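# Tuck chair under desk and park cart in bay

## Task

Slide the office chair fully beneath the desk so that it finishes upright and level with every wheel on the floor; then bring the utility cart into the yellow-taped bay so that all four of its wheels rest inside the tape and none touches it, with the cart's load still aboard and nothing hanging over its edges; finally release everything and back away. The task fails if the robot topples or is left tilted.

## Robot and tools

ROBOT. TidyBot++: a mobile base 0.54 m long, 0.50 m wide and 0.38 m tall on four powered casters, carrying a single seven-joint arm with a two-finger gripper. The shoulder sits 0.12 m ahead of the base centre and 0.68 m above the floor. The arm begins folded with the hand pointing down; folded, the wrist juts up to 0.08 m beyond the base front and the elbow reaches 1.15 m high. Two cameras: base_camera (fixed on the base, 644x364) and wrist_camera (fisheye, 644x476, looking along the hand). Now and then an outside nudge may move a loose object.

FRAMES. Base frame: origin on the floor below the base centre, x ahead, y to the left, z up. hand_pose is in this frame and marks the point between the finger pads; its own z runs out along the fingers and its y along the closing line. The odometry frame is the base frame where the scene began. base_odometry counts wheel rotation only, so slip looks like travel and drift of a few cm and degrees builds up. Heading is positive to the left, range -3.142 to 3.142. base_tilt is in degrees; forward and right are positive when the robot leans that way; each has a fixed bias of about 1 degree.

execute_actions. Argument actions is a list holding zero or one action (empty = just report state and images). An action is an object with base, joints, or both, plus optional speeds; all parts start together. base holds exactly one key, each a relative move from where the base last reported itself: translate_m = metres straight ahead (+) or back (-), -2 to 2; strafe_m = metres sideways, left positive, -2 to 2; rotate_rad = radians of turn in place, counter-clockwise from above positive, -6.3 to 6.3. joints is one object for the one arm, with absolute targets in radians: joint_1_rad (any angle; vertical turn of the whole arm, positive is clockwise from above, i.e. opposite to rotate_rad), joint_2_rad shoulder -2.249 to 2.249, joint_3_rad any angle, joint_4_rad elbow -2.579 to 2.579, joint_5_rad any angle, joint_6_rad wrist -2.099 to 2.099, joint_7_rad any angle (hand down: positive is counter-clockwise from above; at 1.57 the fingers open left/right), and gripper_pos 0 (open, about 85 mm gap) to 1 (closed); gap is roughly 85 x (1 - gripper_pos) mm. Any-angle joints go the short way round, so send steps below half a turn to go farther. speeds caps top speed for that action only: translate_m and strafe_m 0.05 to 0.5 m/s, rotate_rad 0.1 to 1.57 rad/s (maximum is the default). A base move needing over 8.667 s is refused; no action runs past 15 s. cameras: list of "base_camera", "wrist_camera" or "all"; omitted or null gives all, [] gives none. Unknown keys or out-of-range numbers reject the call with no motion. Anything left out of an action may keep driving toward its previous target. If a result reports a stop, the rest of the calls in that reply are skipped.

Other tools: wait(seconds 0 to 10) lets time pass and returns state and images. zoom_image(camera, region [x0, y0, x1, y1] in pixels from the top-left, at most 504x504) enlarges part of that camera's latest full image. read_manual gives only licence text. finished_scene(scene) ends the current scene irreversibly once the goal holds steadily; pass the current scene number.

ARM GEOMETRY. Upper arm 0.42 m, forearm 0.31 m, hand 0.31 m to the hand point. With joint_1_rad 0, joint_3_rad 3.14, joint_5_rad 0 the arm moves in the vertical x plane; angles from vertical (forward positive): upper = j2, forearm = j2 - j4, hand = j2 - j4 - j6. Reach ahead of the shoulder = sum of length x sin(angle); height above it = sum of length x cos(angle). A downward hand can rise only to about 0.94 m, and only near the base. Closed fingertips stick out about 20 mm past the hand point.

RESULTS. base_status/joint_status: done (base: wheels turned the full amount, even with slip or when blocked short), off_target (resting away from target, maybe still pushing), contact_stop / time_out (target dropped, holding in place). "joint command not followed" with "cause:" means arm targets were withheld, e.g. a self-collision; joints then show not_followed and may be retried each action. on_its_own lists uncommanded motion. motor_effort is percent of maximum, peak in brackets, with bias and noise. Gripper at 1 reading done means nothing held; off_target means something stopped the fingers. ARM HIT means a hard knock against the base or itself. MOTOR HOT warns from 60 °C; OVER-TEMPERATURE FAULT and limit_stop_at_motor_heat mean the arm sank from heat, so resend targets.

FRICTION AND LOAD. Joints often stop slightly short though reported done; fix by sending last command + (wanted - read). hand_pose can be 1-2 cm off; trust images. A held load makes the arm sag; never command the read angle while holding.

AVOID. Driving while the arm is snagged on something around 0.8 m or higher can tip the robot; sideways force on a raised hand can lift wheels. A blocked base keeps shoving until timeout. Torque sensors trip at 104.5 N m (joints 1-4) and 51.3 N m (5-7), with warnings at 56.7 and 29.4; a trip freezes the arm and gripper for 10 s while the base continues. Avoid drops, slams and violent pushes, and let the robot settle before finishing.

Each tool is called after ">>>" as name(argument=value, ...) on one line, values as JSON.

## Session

>>> execute_actions(actions=[{"joints":{"joint_6_rad":-0.2}}])

Scene clock: 1.07 s.
base_odometry: x=+0.000 y=+0.000 heading=+0.000 (m, m, rad; odometry frame)
base_tilt: forward=-0.3 right=+0.2 (deg)
base_status: not commanded
joint_positions: joint_1_rad=+0.058 joint_2_rad=-0.337 joint_3_rad=+3.189 joint_4_rad=-2.501 joint_5_rad=+0.018 joint_6_rad=-0.221 joint_7_rad=+1.596 gripper_pos=+0.000
joint_status: all done
motor_effort: joint_1_rad=+1(1) joint_2_rad=-5(5) joint_3_rad=+0(0) joint_4_rad=+16(17) joint_5_rad=+0(0) joint_6_rad=+6(7) joint_7_rad=+0(0) (%)
hand_pose: x=+0.4528 y=-0.0342 z=+0.6766 quat_wxyz=(+0.021, +0.929, -0.031, +0.368) (m; base frame)
pictures: base_camera, wrist_camera
camera_calibration (this result's frames):
wrist_camera: T_world_to_cam=[[-0.014511, -0.999738, 0.0176815, -0.0325819], [-0.7547, -0.000649038, -0.656069, 0.835398], [0.655909, -0.0228644, -0.754494, 0.346946], [0, 0, 0, 1]] pos_world=[0.402437, -0.0240984, 0.810423]
Images, in order (width x height): base_camera 644x364, wrist_camera 644x476.

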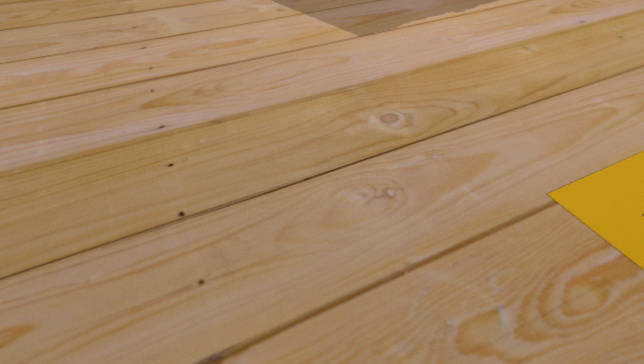

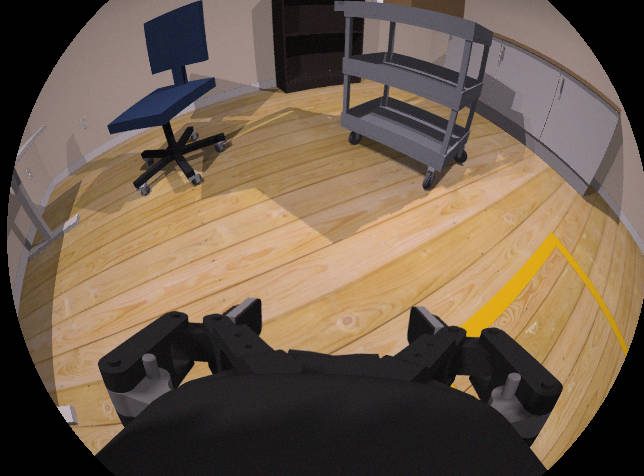

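>>> execute_actions(actions=[{"base":{"rotate_rad":-0.93},"joints":{"joint_1_rad":0,"joint_3_rad":3.14,"joint_2_rad":0.8,"joint_4_rad":-1.9,"joint_6_rad":1.15,"joint_7_rad":1.52}}], cameras=[])

>>> execute_actions(actions=[{"base":{"strafe_m":0.81}}], cameras=[])

>>> execute_actions(actions=[{"base":{"translate_m":0.23}}])

Scene clock: 9.97 s.
base_odometry: x=+0.000 y=+0.000 heading=-0.929 (m, m, rad; odometry frame)
base_tilt: forward=-0.2 right=+0.3 (deg)
base_status: done
joint_positions: joint_1_rad=+0.009 joint_2_rad=+0.795 joint_3_rad=+3.154 joint_4_rad=-1.919 joint_5_rad=+0.018 joint_6_rad=+1.108 joint_7_rad=+1.546 gripper_pos=+0.000
joint_status: all done
motor_effort: joint_1_rad=+1(2) joint_2_rad=-36(37) joint_3_rad=-1(3) joint_4_rad=+12(17) joint_5_rad=+0(1) joint_6_rad=+8(9) joint_7_rad=+0(0) (%)
hand_pose: x=+0.8608 y=-0.0069 z=+0.6795 quat_wxyz=(-0.002, +0.719, -0.004, +0.695) (m; base frame)
pictures: none
No camera images: the call's "cameras" was empty. Leave "cameras" out to get every camera's image.

Scene clock: 12.97 s.
base_odometry: x=+0.650 y=+0.484 heading=-0.930 (m, m, rad; odometry frame)
base_tilt: forward=-0.2 right=+0.3 (deg)
base_status: done
joint_positions: joint_1_rad=+0.000 joint_2_rad=+0.795 joint_3_rad=+3.150 joint_4_rad=-1.919 joint_5_rad=+0.018 joint_6_rad=+1.108 joint_7_rad=+1.546 gripper_pos=+0.000
joint_status: not commanded
motor_effort: joint_1_rad=+1(3) joint_2_rad=-36(37) joint_3_rad=-1(3) joint_4_rad=+12(12) joint_5_rad=+0(1) joint_6_rad=+8(9) joint_7_rad=+0(0) (%)
hand_pose: x=+0.8608 y=+0.0019 z=+0.6797 quat_wxyz=(-0.007, +0.719, -0.001, +0.695) (m; base frame)
pictures: none
No camera images: the call's "cameras" was empty. Leave "cameras" out to get every camera's image.

Scene clock: 14.70 s.
base_odometry: x=+0.788 y=+0.299 heading=-0.930 (m, m, rad; odometry frame)
base_tilt: forward=-0.2 right=+0.3 (deg)
base_status: done
joint_positions: joint_1_rad=+0.000 joint_2_rad=+0.796 joint_3_rad=+3.150 joint_4_rad=-1.912 joint_5_rad=+0.018 joint_6_rad=+1.110 joint_7_rad=+1.546 gripper_pos=+0.000
joint_status: not commanded
motor_effort: joint_1_rad=+1(1) joint_2_rad=-36(37) joint_3_rad=-1(2) joint_4_rad=+11(14) joint_5_rad=+0(0) joint_6_rad=+9(9) joint_7_rad=+0(0) (%)
hand_pose: x=+0.8630 y=+0.0019 z=+0.6826 quat_wxyz=(-0.007, +0.717, +0.000, +0.697) (m; base frame)
pictures: base_camera, wrist_camera
camera_calibration (this result's frames):
wrist_camera: T_world_to_cam=[[0.0510594, -0.998199, 0.0314912, -0.0566405], [-0.0640976, -0.0347427, -0.997339, 0.785996], [0.996637, 0.048905, -0.0657561, -0.681051], [0, 0, 0, 1]] pos_world=[0.732033, 0.00407601, 0.740905]
Images, in order (width x height): base_camera 644x364, wrist_camera 644x476.

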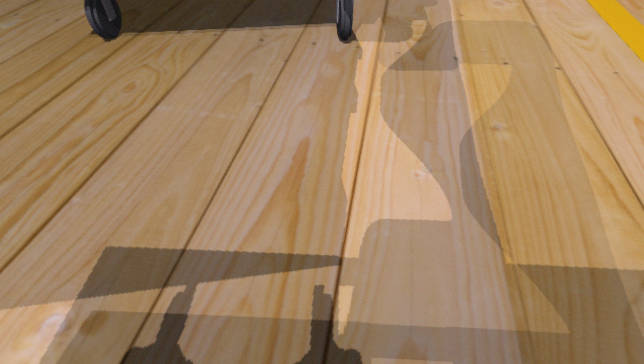

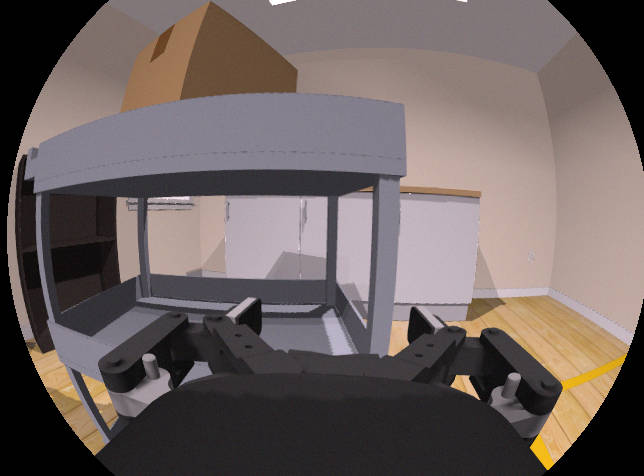

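>>> execute_actions(actions=[{"base":{"strafe_m":-0.045}}], cameras=[])

>>> execute_actions(actions=[{"base":{"translate_m":0.13}}], cameras=["wrist_camera"])

Scene clock: 17.20 s.
base_odometry: x=+0.752 y=+0.272 heading=-0.929 (m, m, rad; odometry frame)
base_tilt: forward=-0.2 right=+0.3 (deg)
base_status: done
joint_positions: joint_1_rad=+0.005 joint_2_rad=+0.796 joint_3_rad=+3.149 joint_4_rad=-1.912 joint_5_rad=+0.018 joint_6_rad=+1.110 joint_7_rad=+1.546 gripper_pos=+0.000
joint_status: not commanded
motor_effort: joint_1_rad=+1(3) joint_2_rad=-36(37) joint_3_rad=-1(3) joint_4_rad=+12(12) joint_5_rad=+0(1) joint_6_rad=+9(9) joint_7_rad=+0(0) (%)
hand_pose: x=+0.8630 y=-0.0015 z=+0.6827 quat_wxyz=(-0.006, +0.717, -0.002, +0.698) (m; base frame)
pictures: none
No camera images: the call's "cameras" was empty. Leave "cameras" out to get every camera's image.

Scene clock: 18.57 s.
base_odometry: x=+0.829 y=+0.168 heading=-0.930 (m, m, rad; odometry frame)
base_tilt: forward=-0.2 right=+0.3 (deg)
base_status: done
joint_positions: joint_1_rad=+0.005 joint_2_rad=+0.796 joint_3_rad=+3.149 joint_4_rad=-1.909 joint_5_rad=+0.018 joint_6_rad=+1.111 joint_7_rad=+1.546 gripper_pos=+0.000
joint_status: not commanded
motor_effort: joint_1_rad=+1(2) joint_2_rad=-36(39) joint_3_rad=-1(1) joint_4_rad=+12(14) joint_5_rad=+0(0) joint_6_rad=+9(9) joint_7_rad=+0(0) (%)
hand_pose: x=+0.8639 y=-0.0014 z=+0.6839 quat_wxyz=(-0.006, +0.715, -0.002, +0.699) (m; base frame)
pictures: wrist_camera
camera_calibration (this result's frames):
wrist_camera: T_world_to_cam=[[0.0465158, -0.998434, 0.0310705, -0.0558303], [-0.060753, -0.0338743, -0.997578, 0.784418], [0.997068, 0.0445155, -0.0622335, -0.684451], [0, 0, 0, 1]] pos_world=[0.732697, 0.00129735, 0.741657]
Images, in order (width x height): wrist_camera 644x476.

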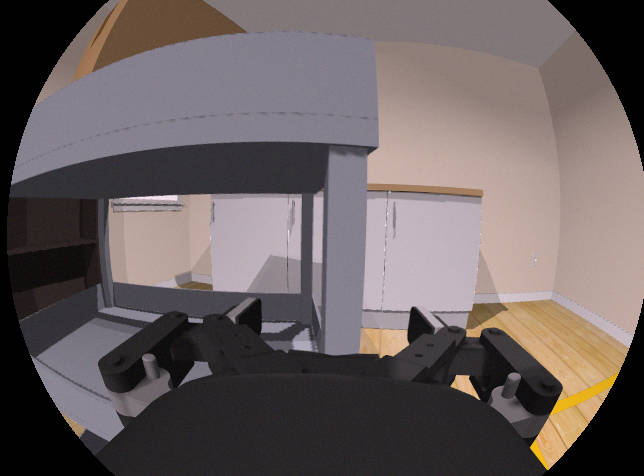

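>>> execute_actions(actions=[{"base":{"translate_m":0.05}}], cameras=[])

>>> execute_actions(actions=[{"joints":{"gripper_pos":1}}], cameras=[])

>>> execute_actions(actions=[{"base":{"translate_m":-0.2},"speeds":{"translate_m":0.15}}], cameras=[])

>>> execute_actions(actions=[{"base":{"rotate_rad":-0.16},"speeds":{"rotate_rad":0.15}}], cameras=["wrist_camera"])

>>> execute_actions(actions=[{"base":{"strafe_m":-1.25},"joints":{"joint_1_rad":0.1},"speeds":{"strafe_m":0.2}}])

Scene clock: 24.20 s.
base_odometry: x=+0.859 y=+0.127 heading=-0.930 (m, m, rad; odometry frame)
base_tilt: forward=-0.2 right=+0.3 (deg)
base_status: done
joint_positions: joint_1_rad=+0.005 joint_2_rad=+0.797 joint_3_rad=+3.149 joint_4_rad=-1.908 joint_5_rad=+0.018 joint_6_rad=+1.111 joint_7_rad=+1.546 gripper_pos=+0.000
joint_status: not commanded
motor_effort: joint_1_rad=+1(2) joint_2_rad=-36(38) joint_3_rad=-1(3) joint_4_rad=+12(13) joint_5_rad=+0(1) joint_6_rad=+8(9) joint_7_rad=+0(0) (%)
hand_pose: x=+0.8643 y=-0.0014 z=+0.6843 quat_wxyz=(-0.006, +0.715, -0.002, +0.699) (m; base frame)
pictures: none
No camera images: the call's "cameras" was empty. Leave "cameras" out to get every camera's image.

Scene clock: 25.30 s.
base_odometry: x=+0.859 y=+0.128 heading=-0.930 (m, m, rad; odometry frame)
base_tilt: forward=-0.2 right=+0.3 (deg)
base_status: not commanded
joint_positions: joint_1_rad=+0.006 joint_2_rad=+0.797 joint_3_rad=+3.150 joint_4_rad=-1.908 joint_5_rad=+0.020 joint_6_rad=+1.111 joint_7_rad=+1.546 gripper_pos=+0.716
joint_status: gripper_pos off_target (ended at +0.716, target +1.000)
motor_effort: joint_1_rad=+1(3) joint_2_rad=-36(36) joint_3_rad=-1(4) joint_4_rad=+14(15) joint_5_rad=-3(5) joint_6_rad=+8(9) joint_7_rad=-1(1) (%)
hand_pose: x=+0.8643 y=-0.0018 z=+0.6842 quat_wxyz=(-0.006, +0.715, -0.002, +0.699) (m; base frame)
pictures: none
No camera images: the call's "cameras" was empty. Leave "cameras" out to get every camera's image.

Scene clock: 27.30 s.
base_odometry: x=+0.739 y=+0.288 heading=-0.930 (m, m, rad; odometry frame)
base_tilt: forward=-0.3 right=+0.3 (deg)
base_status: done
joint_positions: joint_1_rad=-0.001 joint_2_rad=+0.803 joint_3_rad=+3.149 joint_4_rad=-1.899 joint_5_rad=+0.018 joint_6_rad=+1.112 joint_7_rad=+1.546 gripper_pos=+0.741
joint_status: not commanded
motor_effort: joint_1_rad=+1(3) joint_2_rad=-36(40) joint_3_rad=-2(6) joint_4_rad=+13(15) joint_5_rad=-3(4) joint_6_rad=+9(12) joint_7_rad=-3(3) (%)
hand_pose: x=+0.8669 y=+0.0030 z=+0.6840 quat_wxyz=(-0.008, +0.714, +0.000, +0.701) (m; base frame)
pictures: none
No camera images: the call's "cameras" was empty. Leave "cameras" out to get every camera's image.

Scene clock: 29.00 s.
base_odometry: x=+0.739 y=+0.288 heading=-1.089 (m, m, rad; odometry frame)
base_tilt: forward=-0.3 right=+0.3 (deg)
base_status: done
joint_positions: joint_1_rad=-0.048 joint_2_rad=+0.803 joint_3_rad=+3.111 joint_4_rad=-1.899 joint_5_rad=+0.077 joint_6_rad=+1.112 joint_7_rad=+1.546 gripper_pos=+0.741
joint_status: not commanded
motor_effort: joint_1_rad=+8(16) joint_2_rad=-37(40) joint_3_rad=+1(7) joint_4_rad=+15(16) joint_5_rad=-8(12) joint_6_rad=+10(11) joint_7_rad=-4(5) (%)
hand_pose: x=+0.8623 y=+0.0742 z=+0.6841 quat_wxyz=(-0.053, +0.712, +0.044, +0.698) (m; base frame)
pictures: wrist_camera
camera_calibration (this result's frames):
wrist_camera: T_world_to_cam=[[0.178279, -0.98355, 0.0291043, -0.0935933], [-0.0512072, -0.0388117, -0.997934, 0.779507], [0.982647, 0.17642, -0.0572841, -0.687024], [0, 0, 0, 1]] pos_world=[0.731704, 0.0594051, 0.741265]
Images, in order (width x height): wrist_camera 644x476.

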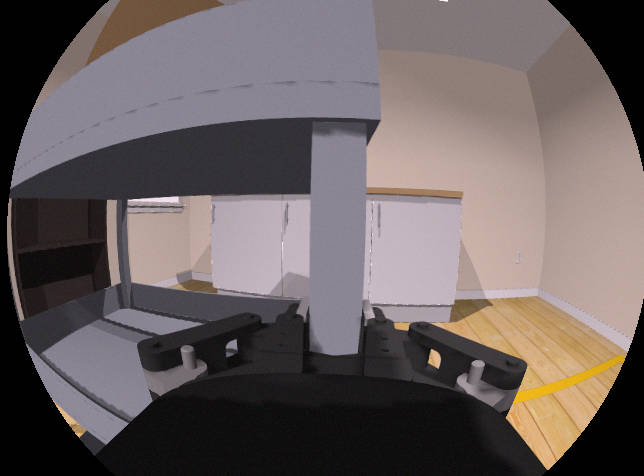

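Scene clock: 36.20 s.
base_odometry: x=-0.369 y=-0.291 heading=-1.089 (m, m, rad; odometry frame)
base_tilt: forward=-0.3 right=+0.3 (deg)
base_status: done
joint_positions: joint_1_rad=+0.089 joint_2_rad=+0.800 joint_3_rad=+3.129 joint_4_rad=-1.907 joint_5_rad=+0.053 joint_6_rad=+1.117 joint_7_rad=+1.548 gripper_pos=+0.741
joint_status: all done
motor_effort: joint_1_rad=+2(25) joint_2_rad=-35(40) joint_3_rad=-2(10) joint_4_rad=+11(17) joint_5_rad=-2(18) joint_6_rad=+8(12) joint_7_rad=-3(8) (%)
hand_pose: x=+0.8628 y=-0.0438 z=+0.6840 quat_wxyz=(+0.008, +0.714, -0.015, +0.700) (m; base frame)
pictures: base_camera, wrist_camera
camera_calibration (this result's frames):
wrist_camera: T_world_to_cam=[[0.00800469, -0.999403, 0.0336125, -0.0665898], [-0.057644, -0.0340189, -0.997757, 0.780512], [0.998305, 0.00604917, -0.0578819, -0.687272], [0, 0, 0, 1]] pos_world=[0.731632, -0.0358405, 0.74122]
Images, in order (width x height): base_camera 644x364, wrist_camera 644x476.

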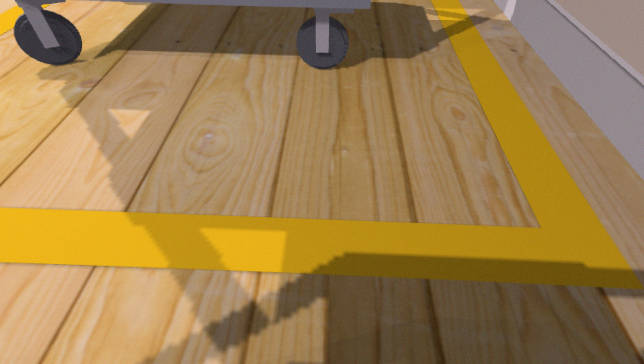

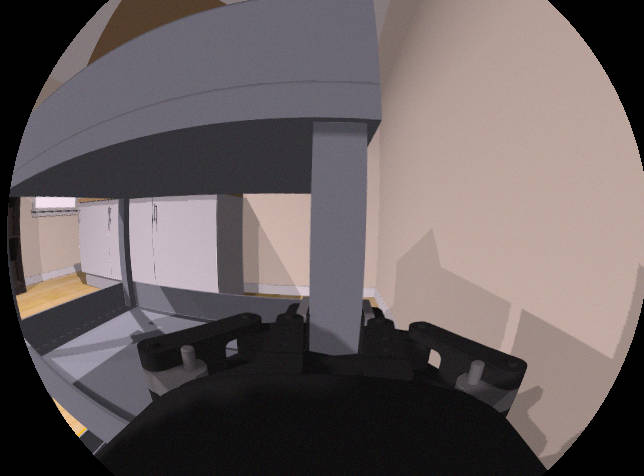

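>>> execute_actions(actions=[{"base":{"strafe_m":-0.06},"speeds":{"strafe_m":0.1}}], cameras=[])

>>> execute_actions(actions=[{"joints":{"gripper_pos":0}}], cameras=[])

>>> execute_actions(actions=[{"base":{"translate_m":-0.2}}], cameras=["base_camera"])

>>> execute_actions(actions=[{"joints":{"joint_2_rad":-0.34,"joint_4_rad":-2.5,"joint_6_rad":0.0}}], cameras=[])

>>> execute_actions(actions=[{"base":{"strafe_m":1.3},"joints":{"joint_1_rad":-1.8}}], cameras=["wrist_camera"])

Scene clock: 44.43 s.
base_odometry: x=-0.422 y=-0.319 heading=-1.090 (m, m, rad; odometry frame)
base_tilt: forward=-0.2 right=+0.3 (deg)
base_status: done
joint_positions: joint_1_rad=+0.070 joint_2_rad=+0.800 joint_3_rad=+3.124 joint_4_rad=-1.907 joint_5_rad=+0.055 joint_6_rad=+1.117 joint_7_rad=+1.548 gripper_pos=+0.741
joint_status: not commanded
motor_effort: joint_1_rad=+6(12) joint_2_rad=-37(38) joint_3_rad=+1(4) joint_4_rad=+12(13) joint_5_rad=-7(9) joint_6_rad=+9(10) joint_7_rad=-4(4) (%)
hand_pose: x=+0.8637 y=-0.0262 z=+0.6841 quat_wxyz=(-0.002, +0.714, -0.007, +0.700) (m; base frame)
pictures: none
No camera images: the call's "cameras" was empty. Leave "cameras" out to get every camera's image.

Scene clock: 45.53 s.
base_odometry: x=-0.422 y=-0.319 heading=-1.090 (m, m, rad; odometry frame)
base_tilt: forward=-0.3 right=+0.3 (deg)
base_status: not commanded
joint_positions: joint_1_rad=+0.093 joint_2_rad=+0.800 joint_3_rad=+3.128 joint_4_rad=-1.907 joint_5_rad=+0.040 joint_6_rad=+1.117 joint_7_rad=+1.546 gripper_pos=+0.000
joint_status: all done
motor_effort: joint_1_rad=+1(6) joint_2_rad=-36(38) joint_3_rad=-1(1) joint_4_rad=+11(13) joint_5_rad=+0(7) joint_6_rad=+9(10) joint_7_rad=+0(4) (%)
hand_pose: x=+0.8627 y=-0.0494 z=+0.6841 quat_wxyz=(+0.010, +0.713, -0.023, +0.700) (m; base frame)
pictures: none
No camera images: the call's "cameras" was empty. Leave "cameras" out to get every camera's image.

Scene clock: 47.17 s.
base_odometry: x=-0.515 y=-0.141 heading=-1.090 (m, m, rad; odometry frame)
base_tilt: forward=-0.3 right=+0.3 (deg)
base_status: done
joint_positions: joint_1_rad=+0.093 joint_2_rad=+0.800 joint_3_rad=+3.128 joint_4_rad=-1.906 joint_5_rad=+0.039 joint_6_rad=+1.117 joint_7_rad=+1.546 gripper_pos=+0.000
joint_status: not commanded
motor_effort: joint_1_rad=+1(1) joint_2_rad=-36(39) joint_3_rad=-1(2) joint_4_rad=+12(13) joint_5_rad=+0(1) joint_6_rad=+9(9) joint_7_rad=+0(0) (%)
hand_pose: x=+0.8628 y=-0.0499 z=+0.6843 quat_wxyz=(+0.010, +0.713, -0.024, +0.701) (m; base frame)
pictures: base_camera
Images, in order (width x height): base_camera 644x364.

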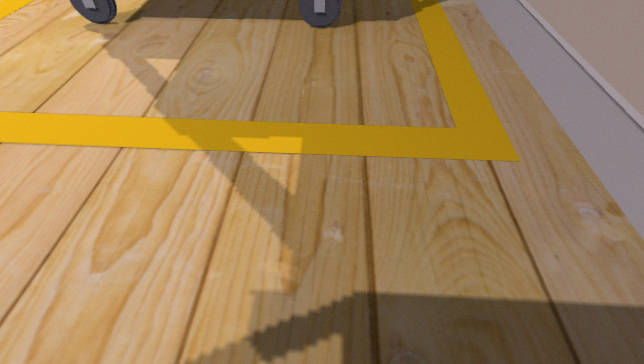

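Scene clock: 49.60 s.
base_odometry: x=-0.515 y=-0.141 heading=-1.090 (m, m, rad; odometry frame)
base_tilt: forward=-0.3 right=+0.3 (deg)
base_status: not commanded
joint_positions: joint_1_rad=+0.093 joint_2_rad=-0.332 joint_3_rad=+3.128 joint_4_rad=-2.484 joint_5_rad=+0.039 joint_6_rad=+0.040 joint_7_rad=+1.546 gripper_pos=+0.000
joint_status: all done
motor_effort: joint_1_rad=+1(1) joint_2_rad=-6(39) joint_3_rad=+0(2) joint_4_rad=+18(18) joint_5_rad=+0(0) joint_6_rad=+7(9) joint_7_rad=+0(0) (%)
hand_pose: x=+0.5101 y=-0.0293 z=+0.7466 quat_wxyz=(+0.025, +0.870, -0.027, +0.492) (m; base frame)
pictures: none
No camera images: the call's "cameras" was empty. Leave "cameras" out to get every camera's image.

Scene clock: 53.57 s.
base_odometry: x=+0.638 y=+0.460 heading=-1.090 (m, m, rad; odometry frame)
base_tilt: forward=-0.3 right=+0.2 (deg)
base_status: done
joint_positions: joint_1_rad=-1.787 joint_2_rad=-0.333 joint_3_rad=+3.130 joint_4_rad=-2.484 joint_5_rad=+0.039 joint_6_rad=+0.039 joint_7_rad=+1.546 gripper_pos=+0.000
joint_status: all done
motor_effort: joint_1_rad=+1(0) joint_2_rad=-6(8) joint_3_rad=+0(1) joint_4_rad=+17(18) joint_5_rad=+0(0) joint_6_rad=+7(8) joint_7_rad=+0(0) (%)
hand_pose: x=+0.0285 y=+0.3815 z=+0.7465 quat_wxyz=(-0.383, +0.536, +0.686, +0.310) (m; base frame)
pictures: wrist_camera
camera_calibration (this result's frames):
wrist_camera: T_world_to_cam=[[0.956782, 0.289023, 0.0321463, -0.154529], [0.184525, -0.517948, -0.835273, 0.865669], [-0.224763, 0.805106, -0.548895, 0.243301], [0, 0, 0, 1]] pos_world=[0.0427982, 0.297151, 0.861584]
Images, in order (width x height): wrist_camera 644x476.

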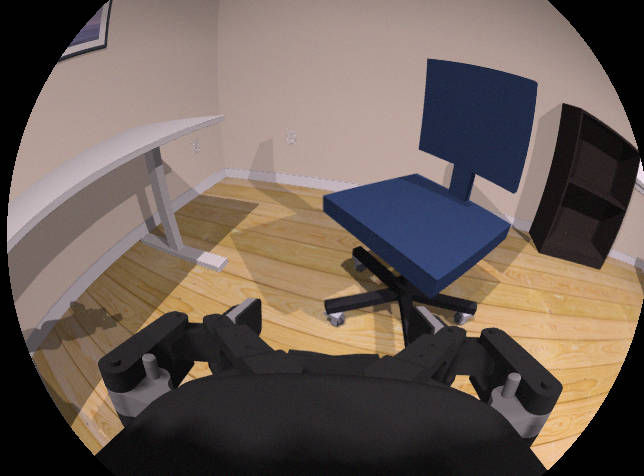

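>>> execute_actions(actions=[{"base":{"translate_m":1.5},"joints":{"joint_1_rad":1.5,"joint_6_rad":-0.3}}], cameras=["wrist_camera"])

>>> execute_actions(actions=[{"base":{"strafe_m":0.6},"joints":{"joint_1_rad":0}}], cameras=[])

>>> execute_actions(actions=[{"base":{"rotate_rad":3.14}}], cameras=[])

>>> execute_actions(actions=[{"base":{"strafe_m":-0.7},"joints":{"joint_6_rad":0.1}}])

Scene clock: 71.83 s.
base_odometry: x=+1.332 y=-0.870 heading=-1.090 (m, m, rad; odometry frame)
base_tilt: forward=-0.3 right=+0.3 (deg)
base_status: done
joint_positions: joint_1_rad=-4.772 joint_2_rad=-0.333 joint_3_rad=+3.130 joint_4_rad=-2.484 joint_5_rad=+0.039 joint_6_rad=-0.257 joint_7_rad=+1.546 gripper_pos=+0.000
joint_status: all done
motor_effort: joint_1_rad=+1(2) joint_2_rad=-5(7) joint_3_rad=+0(1) joint_4_rad=+17(18) joint_5_rad=+0(0) joint_6_rad=+6(8) joint_7_rad=+0(0) (%)
hand_pose: x=+0.1408 y=-0.3329 z=+0.6756 quat_wxyz=(-0.251, -0.686, +0.633, -0.256) (m; base frame)
pictures: wrist_camera
camera_calibration (this result's frames):
wrist_camera: T_world_to_cam=[[-0.990941, -0.132887, 0.0194336, 0.0891861], [-0.114539, 0.760679, -0.638943, 0.750816], [0.0701246, -0.63538, -0.769009, 0.432463], [0, 0, 0, 1]] pos_world=[0.14405, -0.2845, 0.810563]
Images, in order (width x height): wrist_camera 644x476.

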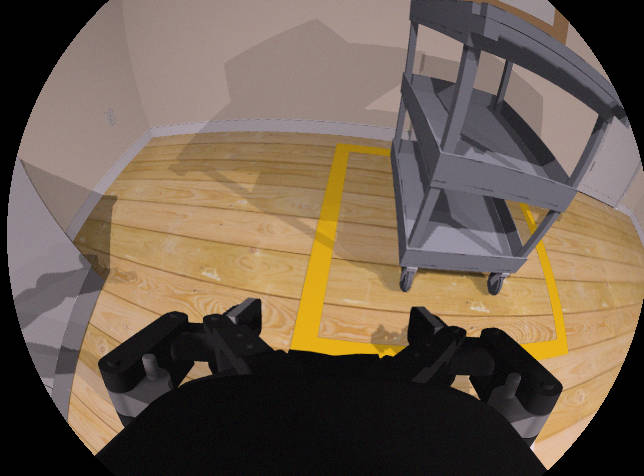

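Scene clock: 74.57 s.
base_odometry: x=+1.865 y=-0.592 heading=-1.090 (m, m, rad; odometry frame)
base_tilt: forward=-0.3 right=+0.2 (deg)
base_status: done
joint_positions: joint_1_rad=-6.270 joint_2_rad=-0.333 joint_3_rad=+3.130 joint_4_rad=-2.484 joint_5_rad=+0.039 joint_6_rad=-0.258 joint_7_rad=+1.546 gripper_pos=+0.000
joint_status: all done
motor_effort: joint_1_rad=+1(1) joint_2_rad=-5(8) joint_3_rad=+0(1) joint_4_rad=+17(17) joint_5_rad=+0(0) joint_6_rad=+6(6) joint_7_rad=+0(0) (%)
hand_pose: x=+0.4524 y=-0.0025 z=+0.6755 quat_wxyz=(-0.009, -0.934, -0.004, -0.358) (m; base frame)
pictures: none
No camera images: the call's "cameras" was empty. Leave "cameras" out to get every camera's image.

Scene clock: 77.87 s.
base_odometry: x=+1.865 y=-0.592 heading=+2.049 (m, m, rad; odometry frame)
base_tilt: forward=-0.3 right=+0.3 (deg)
base_status: done
joint_positions: joint_1_rad=-6.272 joint_2_rad=-0.333 joint_3_rad=+3.130 joint_4_rad=-2.484 joint_5_rad=+0.039 joint_6_rad=-0.258 joint_7_rad=+1.546 gripper_pos=+0.000
joint_status: not commanded
motor_effort: joint_1_rad=+1(0) joint_2_rad=-5(7) joint_3_rad=+0(1) joint_4_rad=+17(16) joint_5_rad=+0(0) joint_6_rad=+6(6) joint_7_rad=+0(0) (%)
hand_pose: x=+0.4524 y=-0.0020 z=+0.6755 quat_wxyz=(-0.009, -0.934, -0.005, -0.358) (m; base frame)
pictures: none
No camera images: the call's "cameras" was empty. Leave "cameras" out to get every camera's image.

Scene clock: 80.63 s.
base_odometry: x=+2.485 y=-0.269 heading=+2.050 (m, m, rad; odometry frame)
base_tilt: forward=-0.3 right=+0.3 (deg)
base_status: done
joint_positions: joint_1_rad=-6.272 joint_2_rad=-0.333 joint_3_rad=+3.131 joint_4_rad=-2.492 joint_5_rad=+0.039 joint_6_rad=+0.079 joint_7_rad=+1.546 gripper_pos=+0.000
joint_status: all done
motor_effort: joint_1_rad=+1(0) joint_2_rad=-6(6) joint_3_rad=+0(1) joint_4_rad=+18(18) joint_5_rad=+0(0) joint_6_rad=+8(7) joint_7_rad=+0(0) (%)
hand_pose: x=+0.5146 y=+0.0024 z=+0.7531 quat_wxyz=(-0.004, -0.862, -0.008, -0.506) (m; base frame)
pictures: base_camera, wrist_camera
camera_calibration (this result's frames):
wrist_camera: T_world_to_cam=[[0.0656422, -0.997292, 0.0331633, -0.0493456], [-0.519283, -0.0625217, -0.852312, 0.959031], [0.852078, 0.0387265, -0.521981, 0.0887867], [0, 0, 0, 1]] pos_world=[0.425595, 0.00730986, 0.865375]
Images, in order (width x height): base_camera 644x364, wrist_camera 644x476.

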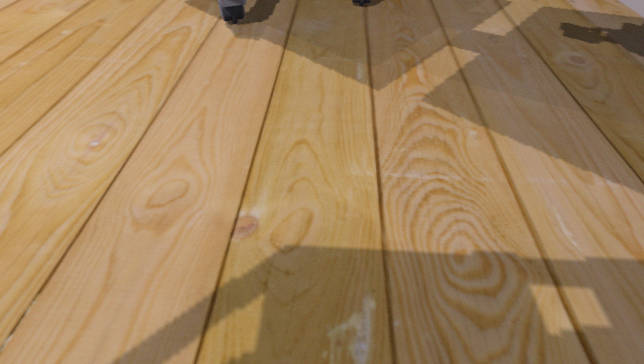

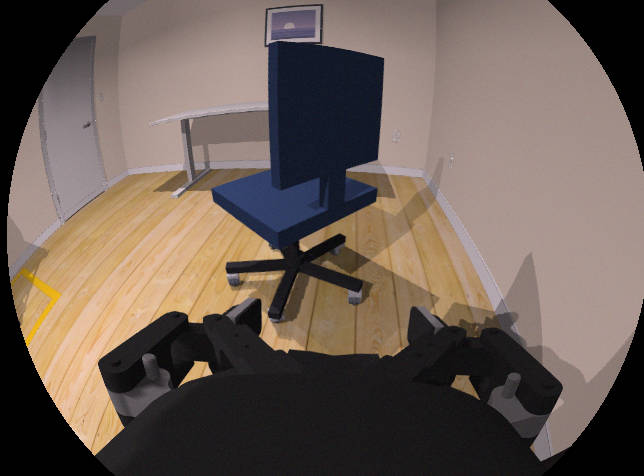

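>>> execute_actions(actions=[{"base":{"strafe_m":-0.04},"joints":{"joint_2_rad":0.8,"joint_4_rad":-1.9,"joint_6_rad":1.17,"joint_7_rad":1.5,"gripper_pos":1}}], cameras=[])

>>> execute_actions(actions=[{"base":{"translate_m":0.25}}], cameras=["wrist_camera"])

>>> execute_actions(actions=[{"base":{"strafe_m":0.3},"speeds":{"strafe_m":0.12}}])

Scene clock: 87.93 s.
base_odometry: x=+2.521 y=-0.250 heading=+2.051 (m, m, rad; odometry frame)
base_tilt: forward=-0.2 right=+0.3 (deg)
base_status: done
joint_positions: joint_1_rad=-6.273 joint_2_rad=+0.795 joint_3_rad=+3.133 joint_4_rad=-1.919 joint_5_rad=+0.039 joint_6_rad=+1.128 joint_7_rad=+1.526 gripper_pos=+0.999
joint_status: all done
motor_effort: joint_1_rad=+1(2) joint_2_rad=-36(37) joint_3_rad=-1(2) joint_4_rad=+12(19) joint_5_rad=+0(0) joint_6_rad=+9(9) joint_7_rad=+0(0) (%)
hand_pose: x=+0.8606 y=+0.0090 z=+0.6856 quat_wxyz=(+0.023, -0.713, +0.001, -0.701) (m; base frame)
pictures: none
No camera images: the call's "cameras" was empty. Leave "cameras" out to get every camera's image.

Scene clock: 89.70 s.
base_odometry: x=+2.406 y=-0.028 heading=+2.050 (m, m, rad; odometry frame)
base_tilt: forward=-0.3 right=+0.3 (deg)
base_status: done
joint_positions: joint_1_rad=-6.273 joint_2_rad=+0.796 joint_3_rad=+3.133 joint_4_rad=-1.912 joint_5_rad=+0.039 joint_6_rad=+1.129 joint_7_rad=+1.526 gripper_pos=+0.999
joint_status: not commanded
motor_effort: joint_1_rad=+1(2) joint_2_rad=-36(38) joint_3_rad=-1(2) joint_4_rad=+12(13) joint_5_rad=+0(0) joint_6_rad=+8(9) joint_7_rad=+0(0) (%)
hand_pose: x=+0.8628 y=+0.0093 z=+0.6888 quat_wxyz=(+0.023, -0.710, +0.001, -0.704) (m; base frame)
pictures: wrist_camera
camera_calibration (this result's frames):
wrist_camera: T_world_to_cam=[[0.0715273, -0.997397, 0.00914673, -0.0517284], [-0.0446492, -0.0123627, -0.998926, 0.776444], [0.996439, 0.0710421, -0.0454173, -0.694872], [0, 0, 0, 1]] pos_world=[0.730765, 0.00737042, 0.744524]
Images, in order (width x height): wrist_camera 644x476.

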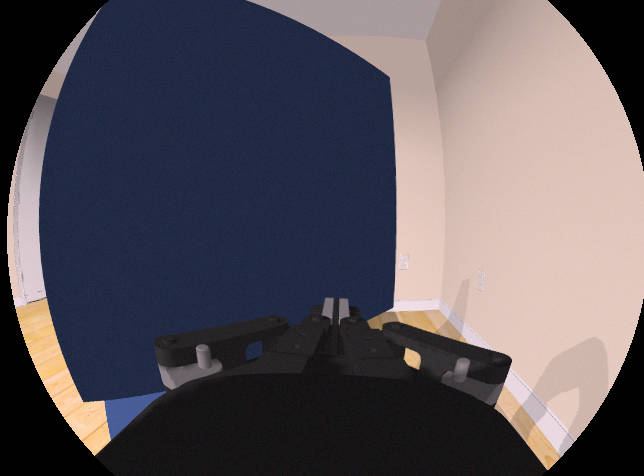

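Scene clock: 92.87 s.
base_odometry: x=+2.139 y=-0.167 heading=+2.050 (m, m, rad; odometry frame)
base_tilt: forward=-0.3 right=+0.3 (deg)
base_status: done
joint_positions: joint_1_rad=-6.279 joint_2_rad=+0.796 joint_3_rad=+3.151 joint_4_rad=-1.908 joint_5_rad=+0.000 joint_6_rad=+1.130 joint_7_rad=+1.526 gripper_pos=+0.999
joint_status: not commanded
motor_effort: joint_1_rad=+1(10) joint_2_rad=-36(36) joint_3_rad=-1(9) joint_4_rad=+12(16) joint_5_rad=+0(6) joint_6_rad=+9(9) joint_7_rad=+0(0) (%)
hand_pose: x=+0.8642 y=-0.0062 z=+0.6906 quat_wxyz=(+0.010, -0.708, +0.017, -0.706) (m; base frame)
pictures: base_camera, wrist_camera
camera_calibration (this result's frames):
wrist_camera: T_world_to_cam=[[0.0297933, -0.999542, 0.00539709, -0.0286834], [-0.0403025, -0.00659636, -0.999166, 0.774615], [0.998743, 0.029551, -0.0404806, -0.700761], [0, 0, 0, 1]] pos_world=[0.731954, -0.00285244, 0.745756]
Images, in order (width x height): base_camera 644x364, wrist_camera 644x476.

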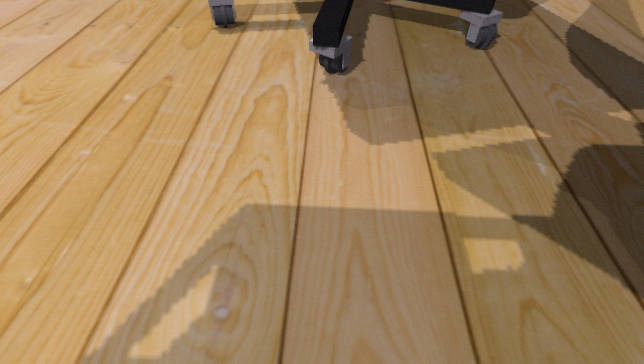

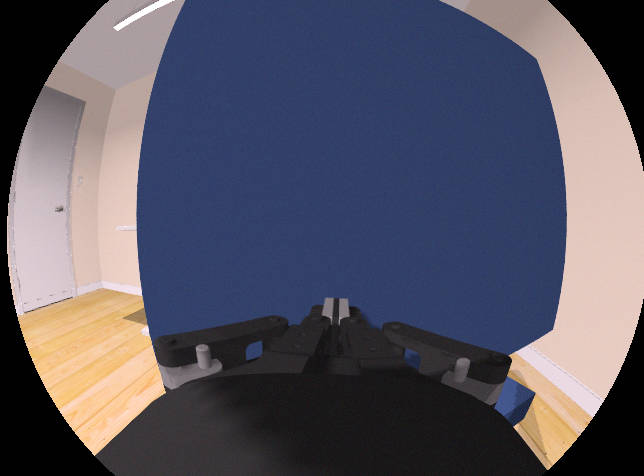

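>>> execute_actions(actions=[{"base":{"translate_m":0.06},"speeds":{"translate_m":0.1}}], cameras=[])

>>> execute_actions(actions=[{"base":{"translate_m":-0.12}}], cameras=[])

>>> execute_actions(actions=[{"base":{"strafe_m":-0.08},"joints":{"joint_2_rad":1.17,"joint_4_rad":-1.77,"joint_6_rad":1.42,"gripper_pos":0}}], cameras=["wrist_camera"])

Scene clock: 97.83 s.
base_odometry: x=+2.111 y=-0.113 heading=+2.051 (m, m, rad; odometry frame)
base_tilt: forward=-0.2 right=+0.3 (deg)
base_status: done
joint_positions: joint_1_rad=-6.280 joint_2_rad=+0.795 joint_3_rad=+3.149 joint_4_rad=-1.913 joint_5_rad=+0.001 joint_6_rad=+1.139 joint_7_rad=+1.526 gripper_pos=+0.999
joint_status: not commanded
motor_effort: joint_1_rad=+0(4) joint_2_rad=-36(39) joint_3_rad=-1(2) joint_4_rad=+13(22) joint_5_rad=+0(1) joint_6_rad=+9(10) joint_7_rad=+0(0) (%)
hand_pose: x=+0.8629 y=-0.0044 z=+0.6919 quat_wxyz=(+0.011, -0.706, +0.016, -0.708) (m; base frame)
pictures: none
No camera images: the call's "cameras" was empty. Leave "cameras" out to get every camera's image.

Scene clock: 99.20 s.
base_odometry: x=+2.167 y=-0.220 heading=+2.051 (m, m, rad; odometry frame)
base_tilt: forward=-0.3 right=+0.3 (deg)
base_status: done
joint_positions: joint_1_rad=-6.281 joint_2_rad=+0.795 joint_3_rad=+3.149 joint_4_rad=-1.909 joint_5_rad=+0.001 joint_6_rad=+1.139 joint_7_rad=+1.526 gripper_pos=+0.999
joint_status: not commanded
motor_effort: joint_1_rad=+1(5) joint_2_rad=-36(39) joint_3_rad=-1(2) joint_4_rad=+12(13) joint_5_rad=+0(1) joint_6_rad=+9(9) joint_7_rad=+0(0) (%)
hand_pose: x=+0.8638 y=-0.0040 z=+0.6932 quat_wxyz=(+0.012, -0.705, +0.016, -0.709) (m; base frame)
pictures: none
No camera images: the call's "cameras" was empty. Leave "cameras" out to get every camera's image.

Scene clock: 100.83 s.
base_odometry: x=+2.238 y=-0.183 heading=+2.050 (m, m, rad; odometry frame)
base_tilt: forward=-0.2 right=+0.3 (deg)
base_status: done
joint_positions: joint_1_rad=-6.277 joint_2_rad=+1.171 joint_3_rad=+3.148 joint_4_rad=-1.789 joint_5_rad=+0.001 joint_6_rad=+1.378 joint_7_rad=+1.526 gripper_pos=+0.000
joint_status: all done
motor_effort: joint_1_rad=+1(3) joint_2_rad=-39(41) joint_3_rad=-1(3) joint_4_rad=+8(12) joint_5_rad=+0(1) joint_6_rad=+9(9) joint_7_rad=+0(0) (%)
hand_pose: x=+0.8748 y=-0.0057 z=+0.5330 quat_wxyz=(+0.011, -0.711, +0.016, -0.703) (m; base frame)
pictures: wrist_camera
camera_calibration (this result's frames):
wrist_camera: T_world_to_cam=[[0.0329298, -0.999446, 0.00478922, -0.029989], [-0.0485914, -0.00638711, -0.998798, 0.624629], [0.998276, 0.0326575, -0.0487749, -0.712825], [0, 0, 0, 1]] pos_world=[0.742936, -0.00270368, 0.589254]
Images, in order (width x height): wrist_camera 644x476.

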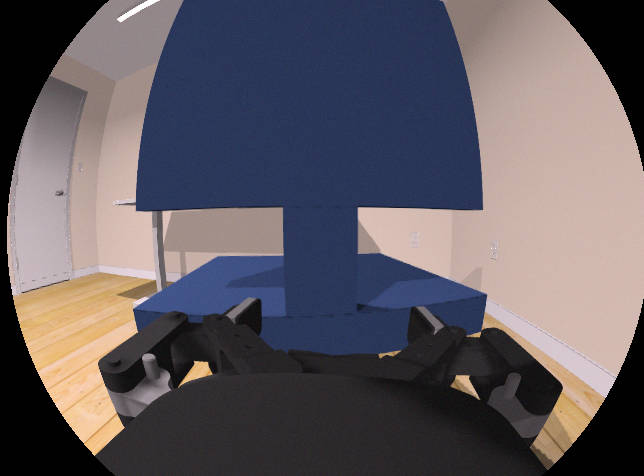

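>>> execute_actions(actions=[{"base":{"strafe_m":0.018},"joints":{"joint_2_rad":1.145}}], cameras=[])

>>> execute_actions(actions=[{"base":{"translate_m":0.12}}], cameras=["wrist_camera"])

Scene clock: 104.17 s.
base_odometry: x=+2.222 y=-0.192 heading=+2.050 (m, m, rad; odometry frame)
base_tilt: forward=-0.2 right=+0.3 (deg)
base_status: done
joint_positions: joint_1_rad=-6.288 joint_2_rad=+1.153 joint_3_rad=+3.147 joint_4_rad=-1.786 joint_5_rad=+0.002 joint_6_rad=+1.378 joint_7_rad=+1.526 gripper_pos=+0.000
joint_status: all done
motor_effort: joint_1_rad=+0(3) joint_2_rad=-39(41) joint_3_rad=-1(3) joint_4_rad=+9(9) joint_5_rad=+0(1) joint_6_rad=+9(9) joint_7_rad=+0(0) (%)
hand_pose: x=+0.8780 y=+0.0030 z=+0.5475 quat_wxyz=(+0.016, -0.704, +0.013, -0.710) (m; base frame)
pictures: none
No camera images: the call's "cameras" was empty. Leave "cameras" out to get every camera's image.

Scene clock: 105.50 s.
base_odometry: x=+2.167 y=-0.085 heading=+2.050 (m, m, rad; odometry frame)
base_tilt: forward=-0.2 right=+0.3 (deg)
base_status: done
joint_positions: joint_1_rad=-6.288 joint_2_rad=+1.153 joint_3_rad=+3.147 joint_4_rad=-1.780 joint_5_rad=+0.002 joint_6_rad=+1.379 joint_7_rad=+1.526 gripper_pos=+0.000
joint_status: not commanded
motor_effort: joint_1_rad=+1(0) joint_2_rad=-39(41) joint_3_rad=-1(1) joint_4_rad=+8(10) joint_5_rad=+0(0) joint_6_rad=+9(9) joint_7_rad=+0(0) (%)
hand_pose: x=+0.8798 y=+0.0031 z=+0.5501 quat_wxyz=(+0.016, -0.701, +0.013, -0.713) (m; base frame)
pictures: wrist_camera
camera_calibration (this result's frames):
wrist_camera: T_world_to_cam=[[0.0441, -0.999017, 0.00453693, -0.0312068], [-0.0209122, -0.00546347, -0.999766, 0.618196], [0.998808, 0.0439948, -0.0211326, -0.73303], [0, 0, 0, 1]] pos_world=[0.74646, 0.00445095, 0.602702]
Images, in order (width x height): wrist_camera 644x476.

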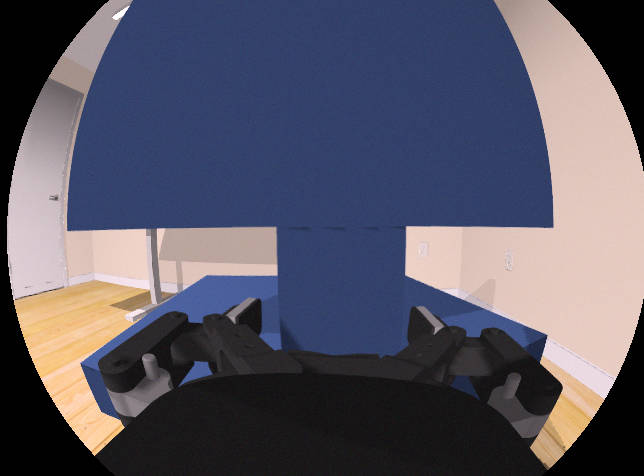

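>>> execute_actions(actions=[{"base":{"strafe_m":-0.005},"speeds":{"strafe_m":0.05}}], cameras=["wrist_camera"])

>>> execute_actions(actions=[{"base":{"translate_m":0.048},"speeds":{"translate_m":0.05}}], cameras=["wrist_camera"])

Scene clock: 108.30 s.
base_odometry: x=+2.171 y=-0.083 heading=+2.050 (m, m, rad; odometry frame)
base_tilt: forward=-0.2 right=+0.3 (deg)
base_status: done
joint_positions: joint_1_rad=-6.286 joint_2_rad=+1.153 joint_3_rad=+3.147 joint_4_rad=-1.780 joint_5_rad=+0.002 joint_6_rad=+1.379 joint_7_rad=+1.526 gripper_pos=+0.000
joint_status: not commanded
motor_effort: joint_1_rad=+2(4) joint_2_rad=-39(40) joint_3_rad=-1(3) joint_4_rad=+9(8) joint_5_rad=+0(1) joint_6_rad=+9(9) joint_7_rad=+0(0) (%)
hand_pose: x=+0.8798 y=+0.0021 z=+0.5501 quat_wxyz=(+0.015, -0.701, +0.013, -0.713) (m; base frame)
pictures: wrist_camera
camera_calibration (this result's frames):
wrist_camera: T_world_to_cam=[[0.042967, -0.999067, 0.00440996, -0.0310674], [-0.0208739, -0.00531078, -0.999768, 0.618176], [0.998858, 0.042865, -0.0210826, -0.73306], [0, 0, 0, 1]] pos_world=[0.746462, 0.0036672, 0.602715]
Images, in order (width x height): wrist_camera 644x476.

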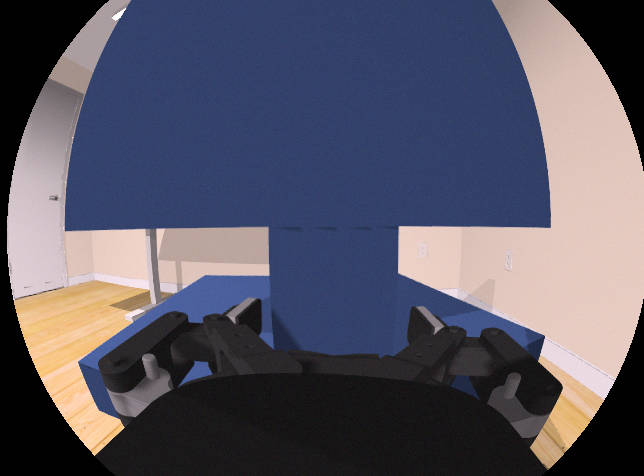

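Scene clock: 109.80 s.
base_odometry: x=+2.149 y=-0.040 heading=+2.050 (m, m, rad; odometry frame)
base_tilt: forward=-0.2 right=+0.3 (deg)
base_status: done
joint_positions: joint_1_rad=-6.288 joint_2_rad=+1.154 joint_3_rad=+3.146 joint_4_rad=-1.783 joint_5_rad=+0.010 joint_6_rad=+1.384 joint_7_rad=+1.526 gripper_pos=+0.000
joint_status: not commanded
motor_effort: joint_1_rad=+2(6) joint_2_rad=-41(43) joint_3_rad=-1(2) joint_4_rad=+11(14) joint_5_rad=-1(2) joint_6_rad=+9(11) joint_7_rad=-1(0) (%)
hand_pose: x=+0.8789 y=+0.0056 z=+0.5502 quat_wxyz=(+0.018, -0.700, +0.009, -0.713) (m; base frame)
pictures: wrist_camera
camera_calibration (this result's frames):
wrist_camera: T_world_to_cam=[[0.0520631, -0.998627, 0.00587316, -0.0363182], [-0.0189562, -0.00686832, -0.999797, 0.616557], [0.998464, 0.0519412, -0.0192878, -0.733016], [0, 0, 0, 1]] pos_world=[0.745469, 0.00604017, 0.602507]
Images, in order (width x height): wrist_camera 644x476.

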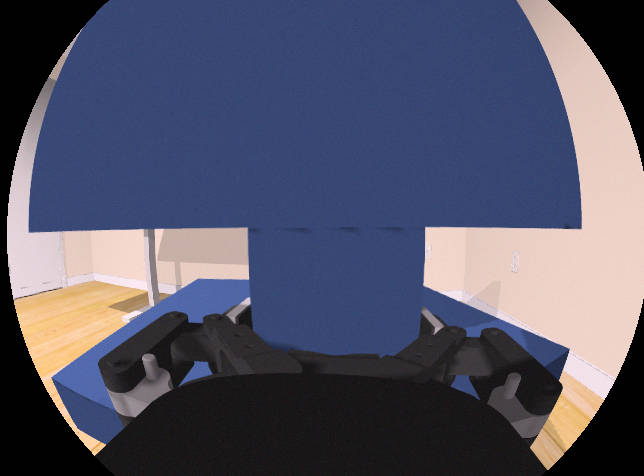

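>>> execute_actions(actions=[{"joints":{"gripper_pos":1}}], cameras=[])

>>> execute_actions(actions=[{"base":{"strafe_m":0.6},"speeds":{"strafe_m":0.13}}], cameras=["wrist_camera"])

>>> execute_actions(actions=[{"base":{"translate_m":0.7},"speeds":{"translate_m":0.2}}])

Scene clock: 114.30 s.
base_odometry: x=+2.149 y=-0.040 heading=+2.050 (m, m, rad; odometry frame)
base_tilt: forward=-0.2 right=+0.3 (deg)
base_status: not commanded
joint_positions: joint_1_rad=-6.288 joint_2_rad=+1.154 joint_3_rad=+3.146 joint_4_rad=-1.784 joint_5_rad=+0.012 joint_6_rad=+1.386 joint_7_rad=+1.526 gripper_pos=+0.061
joint_status: gripper_pos off_target (ended at +0.061, target +1.000)
motor_effort: joint_1_rad=+2(4) joint_2_rad=-42(44) joint_3_rad=-2(2) joint_4_rad=+12(14) joint_5_rad=-1(3) joint_6_rad=+9(12) joint_7_rad=-2(3) (%)
hand_pose: x=+0.8786 y=+0.0064 z=+0.5502 quat_wxyz=(+0.019, -0.700, +0.008, -0.713) (m; base frame)
pictures: none
No camera images: the call's "cameras" was empty. Leave "cameras" out to get every camera's image.

Scene clock: 119.77 s.
base_odometry: x=+1.616 y=-0.316 heading=+2.050 (m, m, rad; odometry frame)
base_tilt: forward=-0.3 right=+0.3 (deg)
base_status: done
joint_positions: joint_1_rad=-6.237 joint_2_rad=+1.155 joint_3_rad=+3.179 joint_4_rad=-1.785 joint_5_rad=-0.041 joint_6_rad=+1.387 joint_7_rad=+1.523 gripper_pos=+0.094
joint_status: not commanded
on_its_own: gripper_pos moved +0.033 toward your old target +1.000
motor_effort: joint_1_rad=-6(19) joint_2_rad=-40(44) joint_3_rad=-5(12) joint_4_rad=+11(14) joint_5_rad=+6(16) joint_6_rad=+9(14) joint_7_rad=-1(2) (%)
hand_pose: x=+0.8757 y=-0.0627 z=+0.5492 quat_wxyz=(-0.029, -0.699, +0.043, -0.713) (m; base frame)
pictures: wrist_camera
camera_calibration (this result's frames):
wrist_camera: T_world_to_cam=[[-0.061844, -0.997817, 0.0231811, -0.0140873], [-0.0212784, -0.0219022, -0.999534, 0.615952], [0.997859, -0.0623084, -0.0198774, -0.732532], [0, 0, 0, 1]] pos_world=[0.743199, -0.0462088, 0.60143]
Images, in order (width x height): wrist_camera 644x476.

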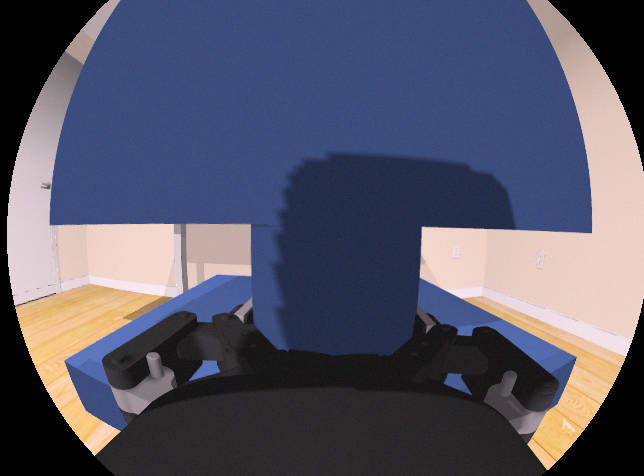

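Scene clock: 124.03 s.
base_odometry: x=+1.293 y=+0.305 heading=+2.051 (m, m, rad; odometry frame)
base_tilt: forward=-0.2 right=+0.2 (deg)
base_status: done
joint_positions: joint_1_rad=-6.345 joint_2_rad=+1.162 joint_3_rad=+3.142 joint_4_rad=-1.785 joint_5_rad=+0.086 joint_6_rad=+1.405 joint_7_rad=+1.530 gripper_pos=+0.094
joint_status: not commanded
motor_effort: joint_1_rad=+12(16) joint_2_rad=-44(47) joint_3_rad=-1(6) joint_4_rad=+9(17) joint_5_rad=-10(14) joint_6_rad=+14(15) joint_7_rad=-8(8) (%)
hand_pose: x=+0.8729 y=+0.0739 z=+0.5496 quat_wxyz=(+0.061, -0.696, -0.043, -0.715) (m; base frame)
pictures: base_camera, wrist_camera
camera_calibration (this result's frames):
wrist_camera: T_world_to_cam=[[0.184532, -0.982589, 0.0216123, -0.093266], [-0.00578764, -0.023076, -0.999717, 0.605977], [0.982809, 0.184355, -0.00994514, -0.731813], [0, 0, 0, 1]] pos_world=[0.739951, 0.0572549, 0.600544]
Images, in order (width x height): base_camera 644x364, wrist_camera 644x476.

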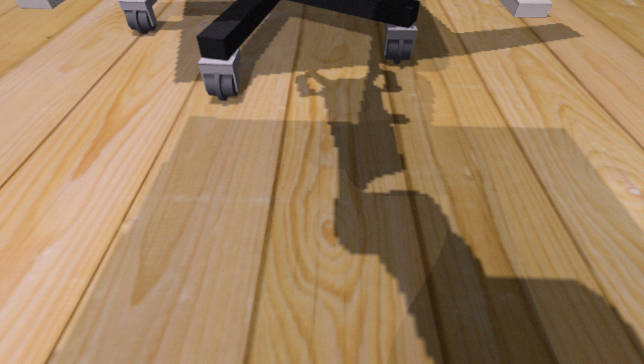

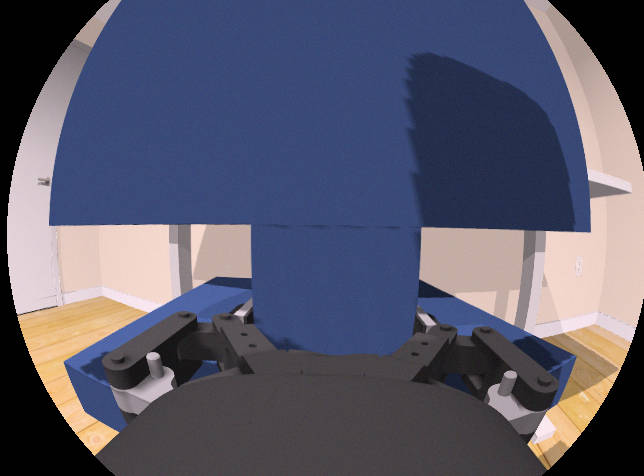

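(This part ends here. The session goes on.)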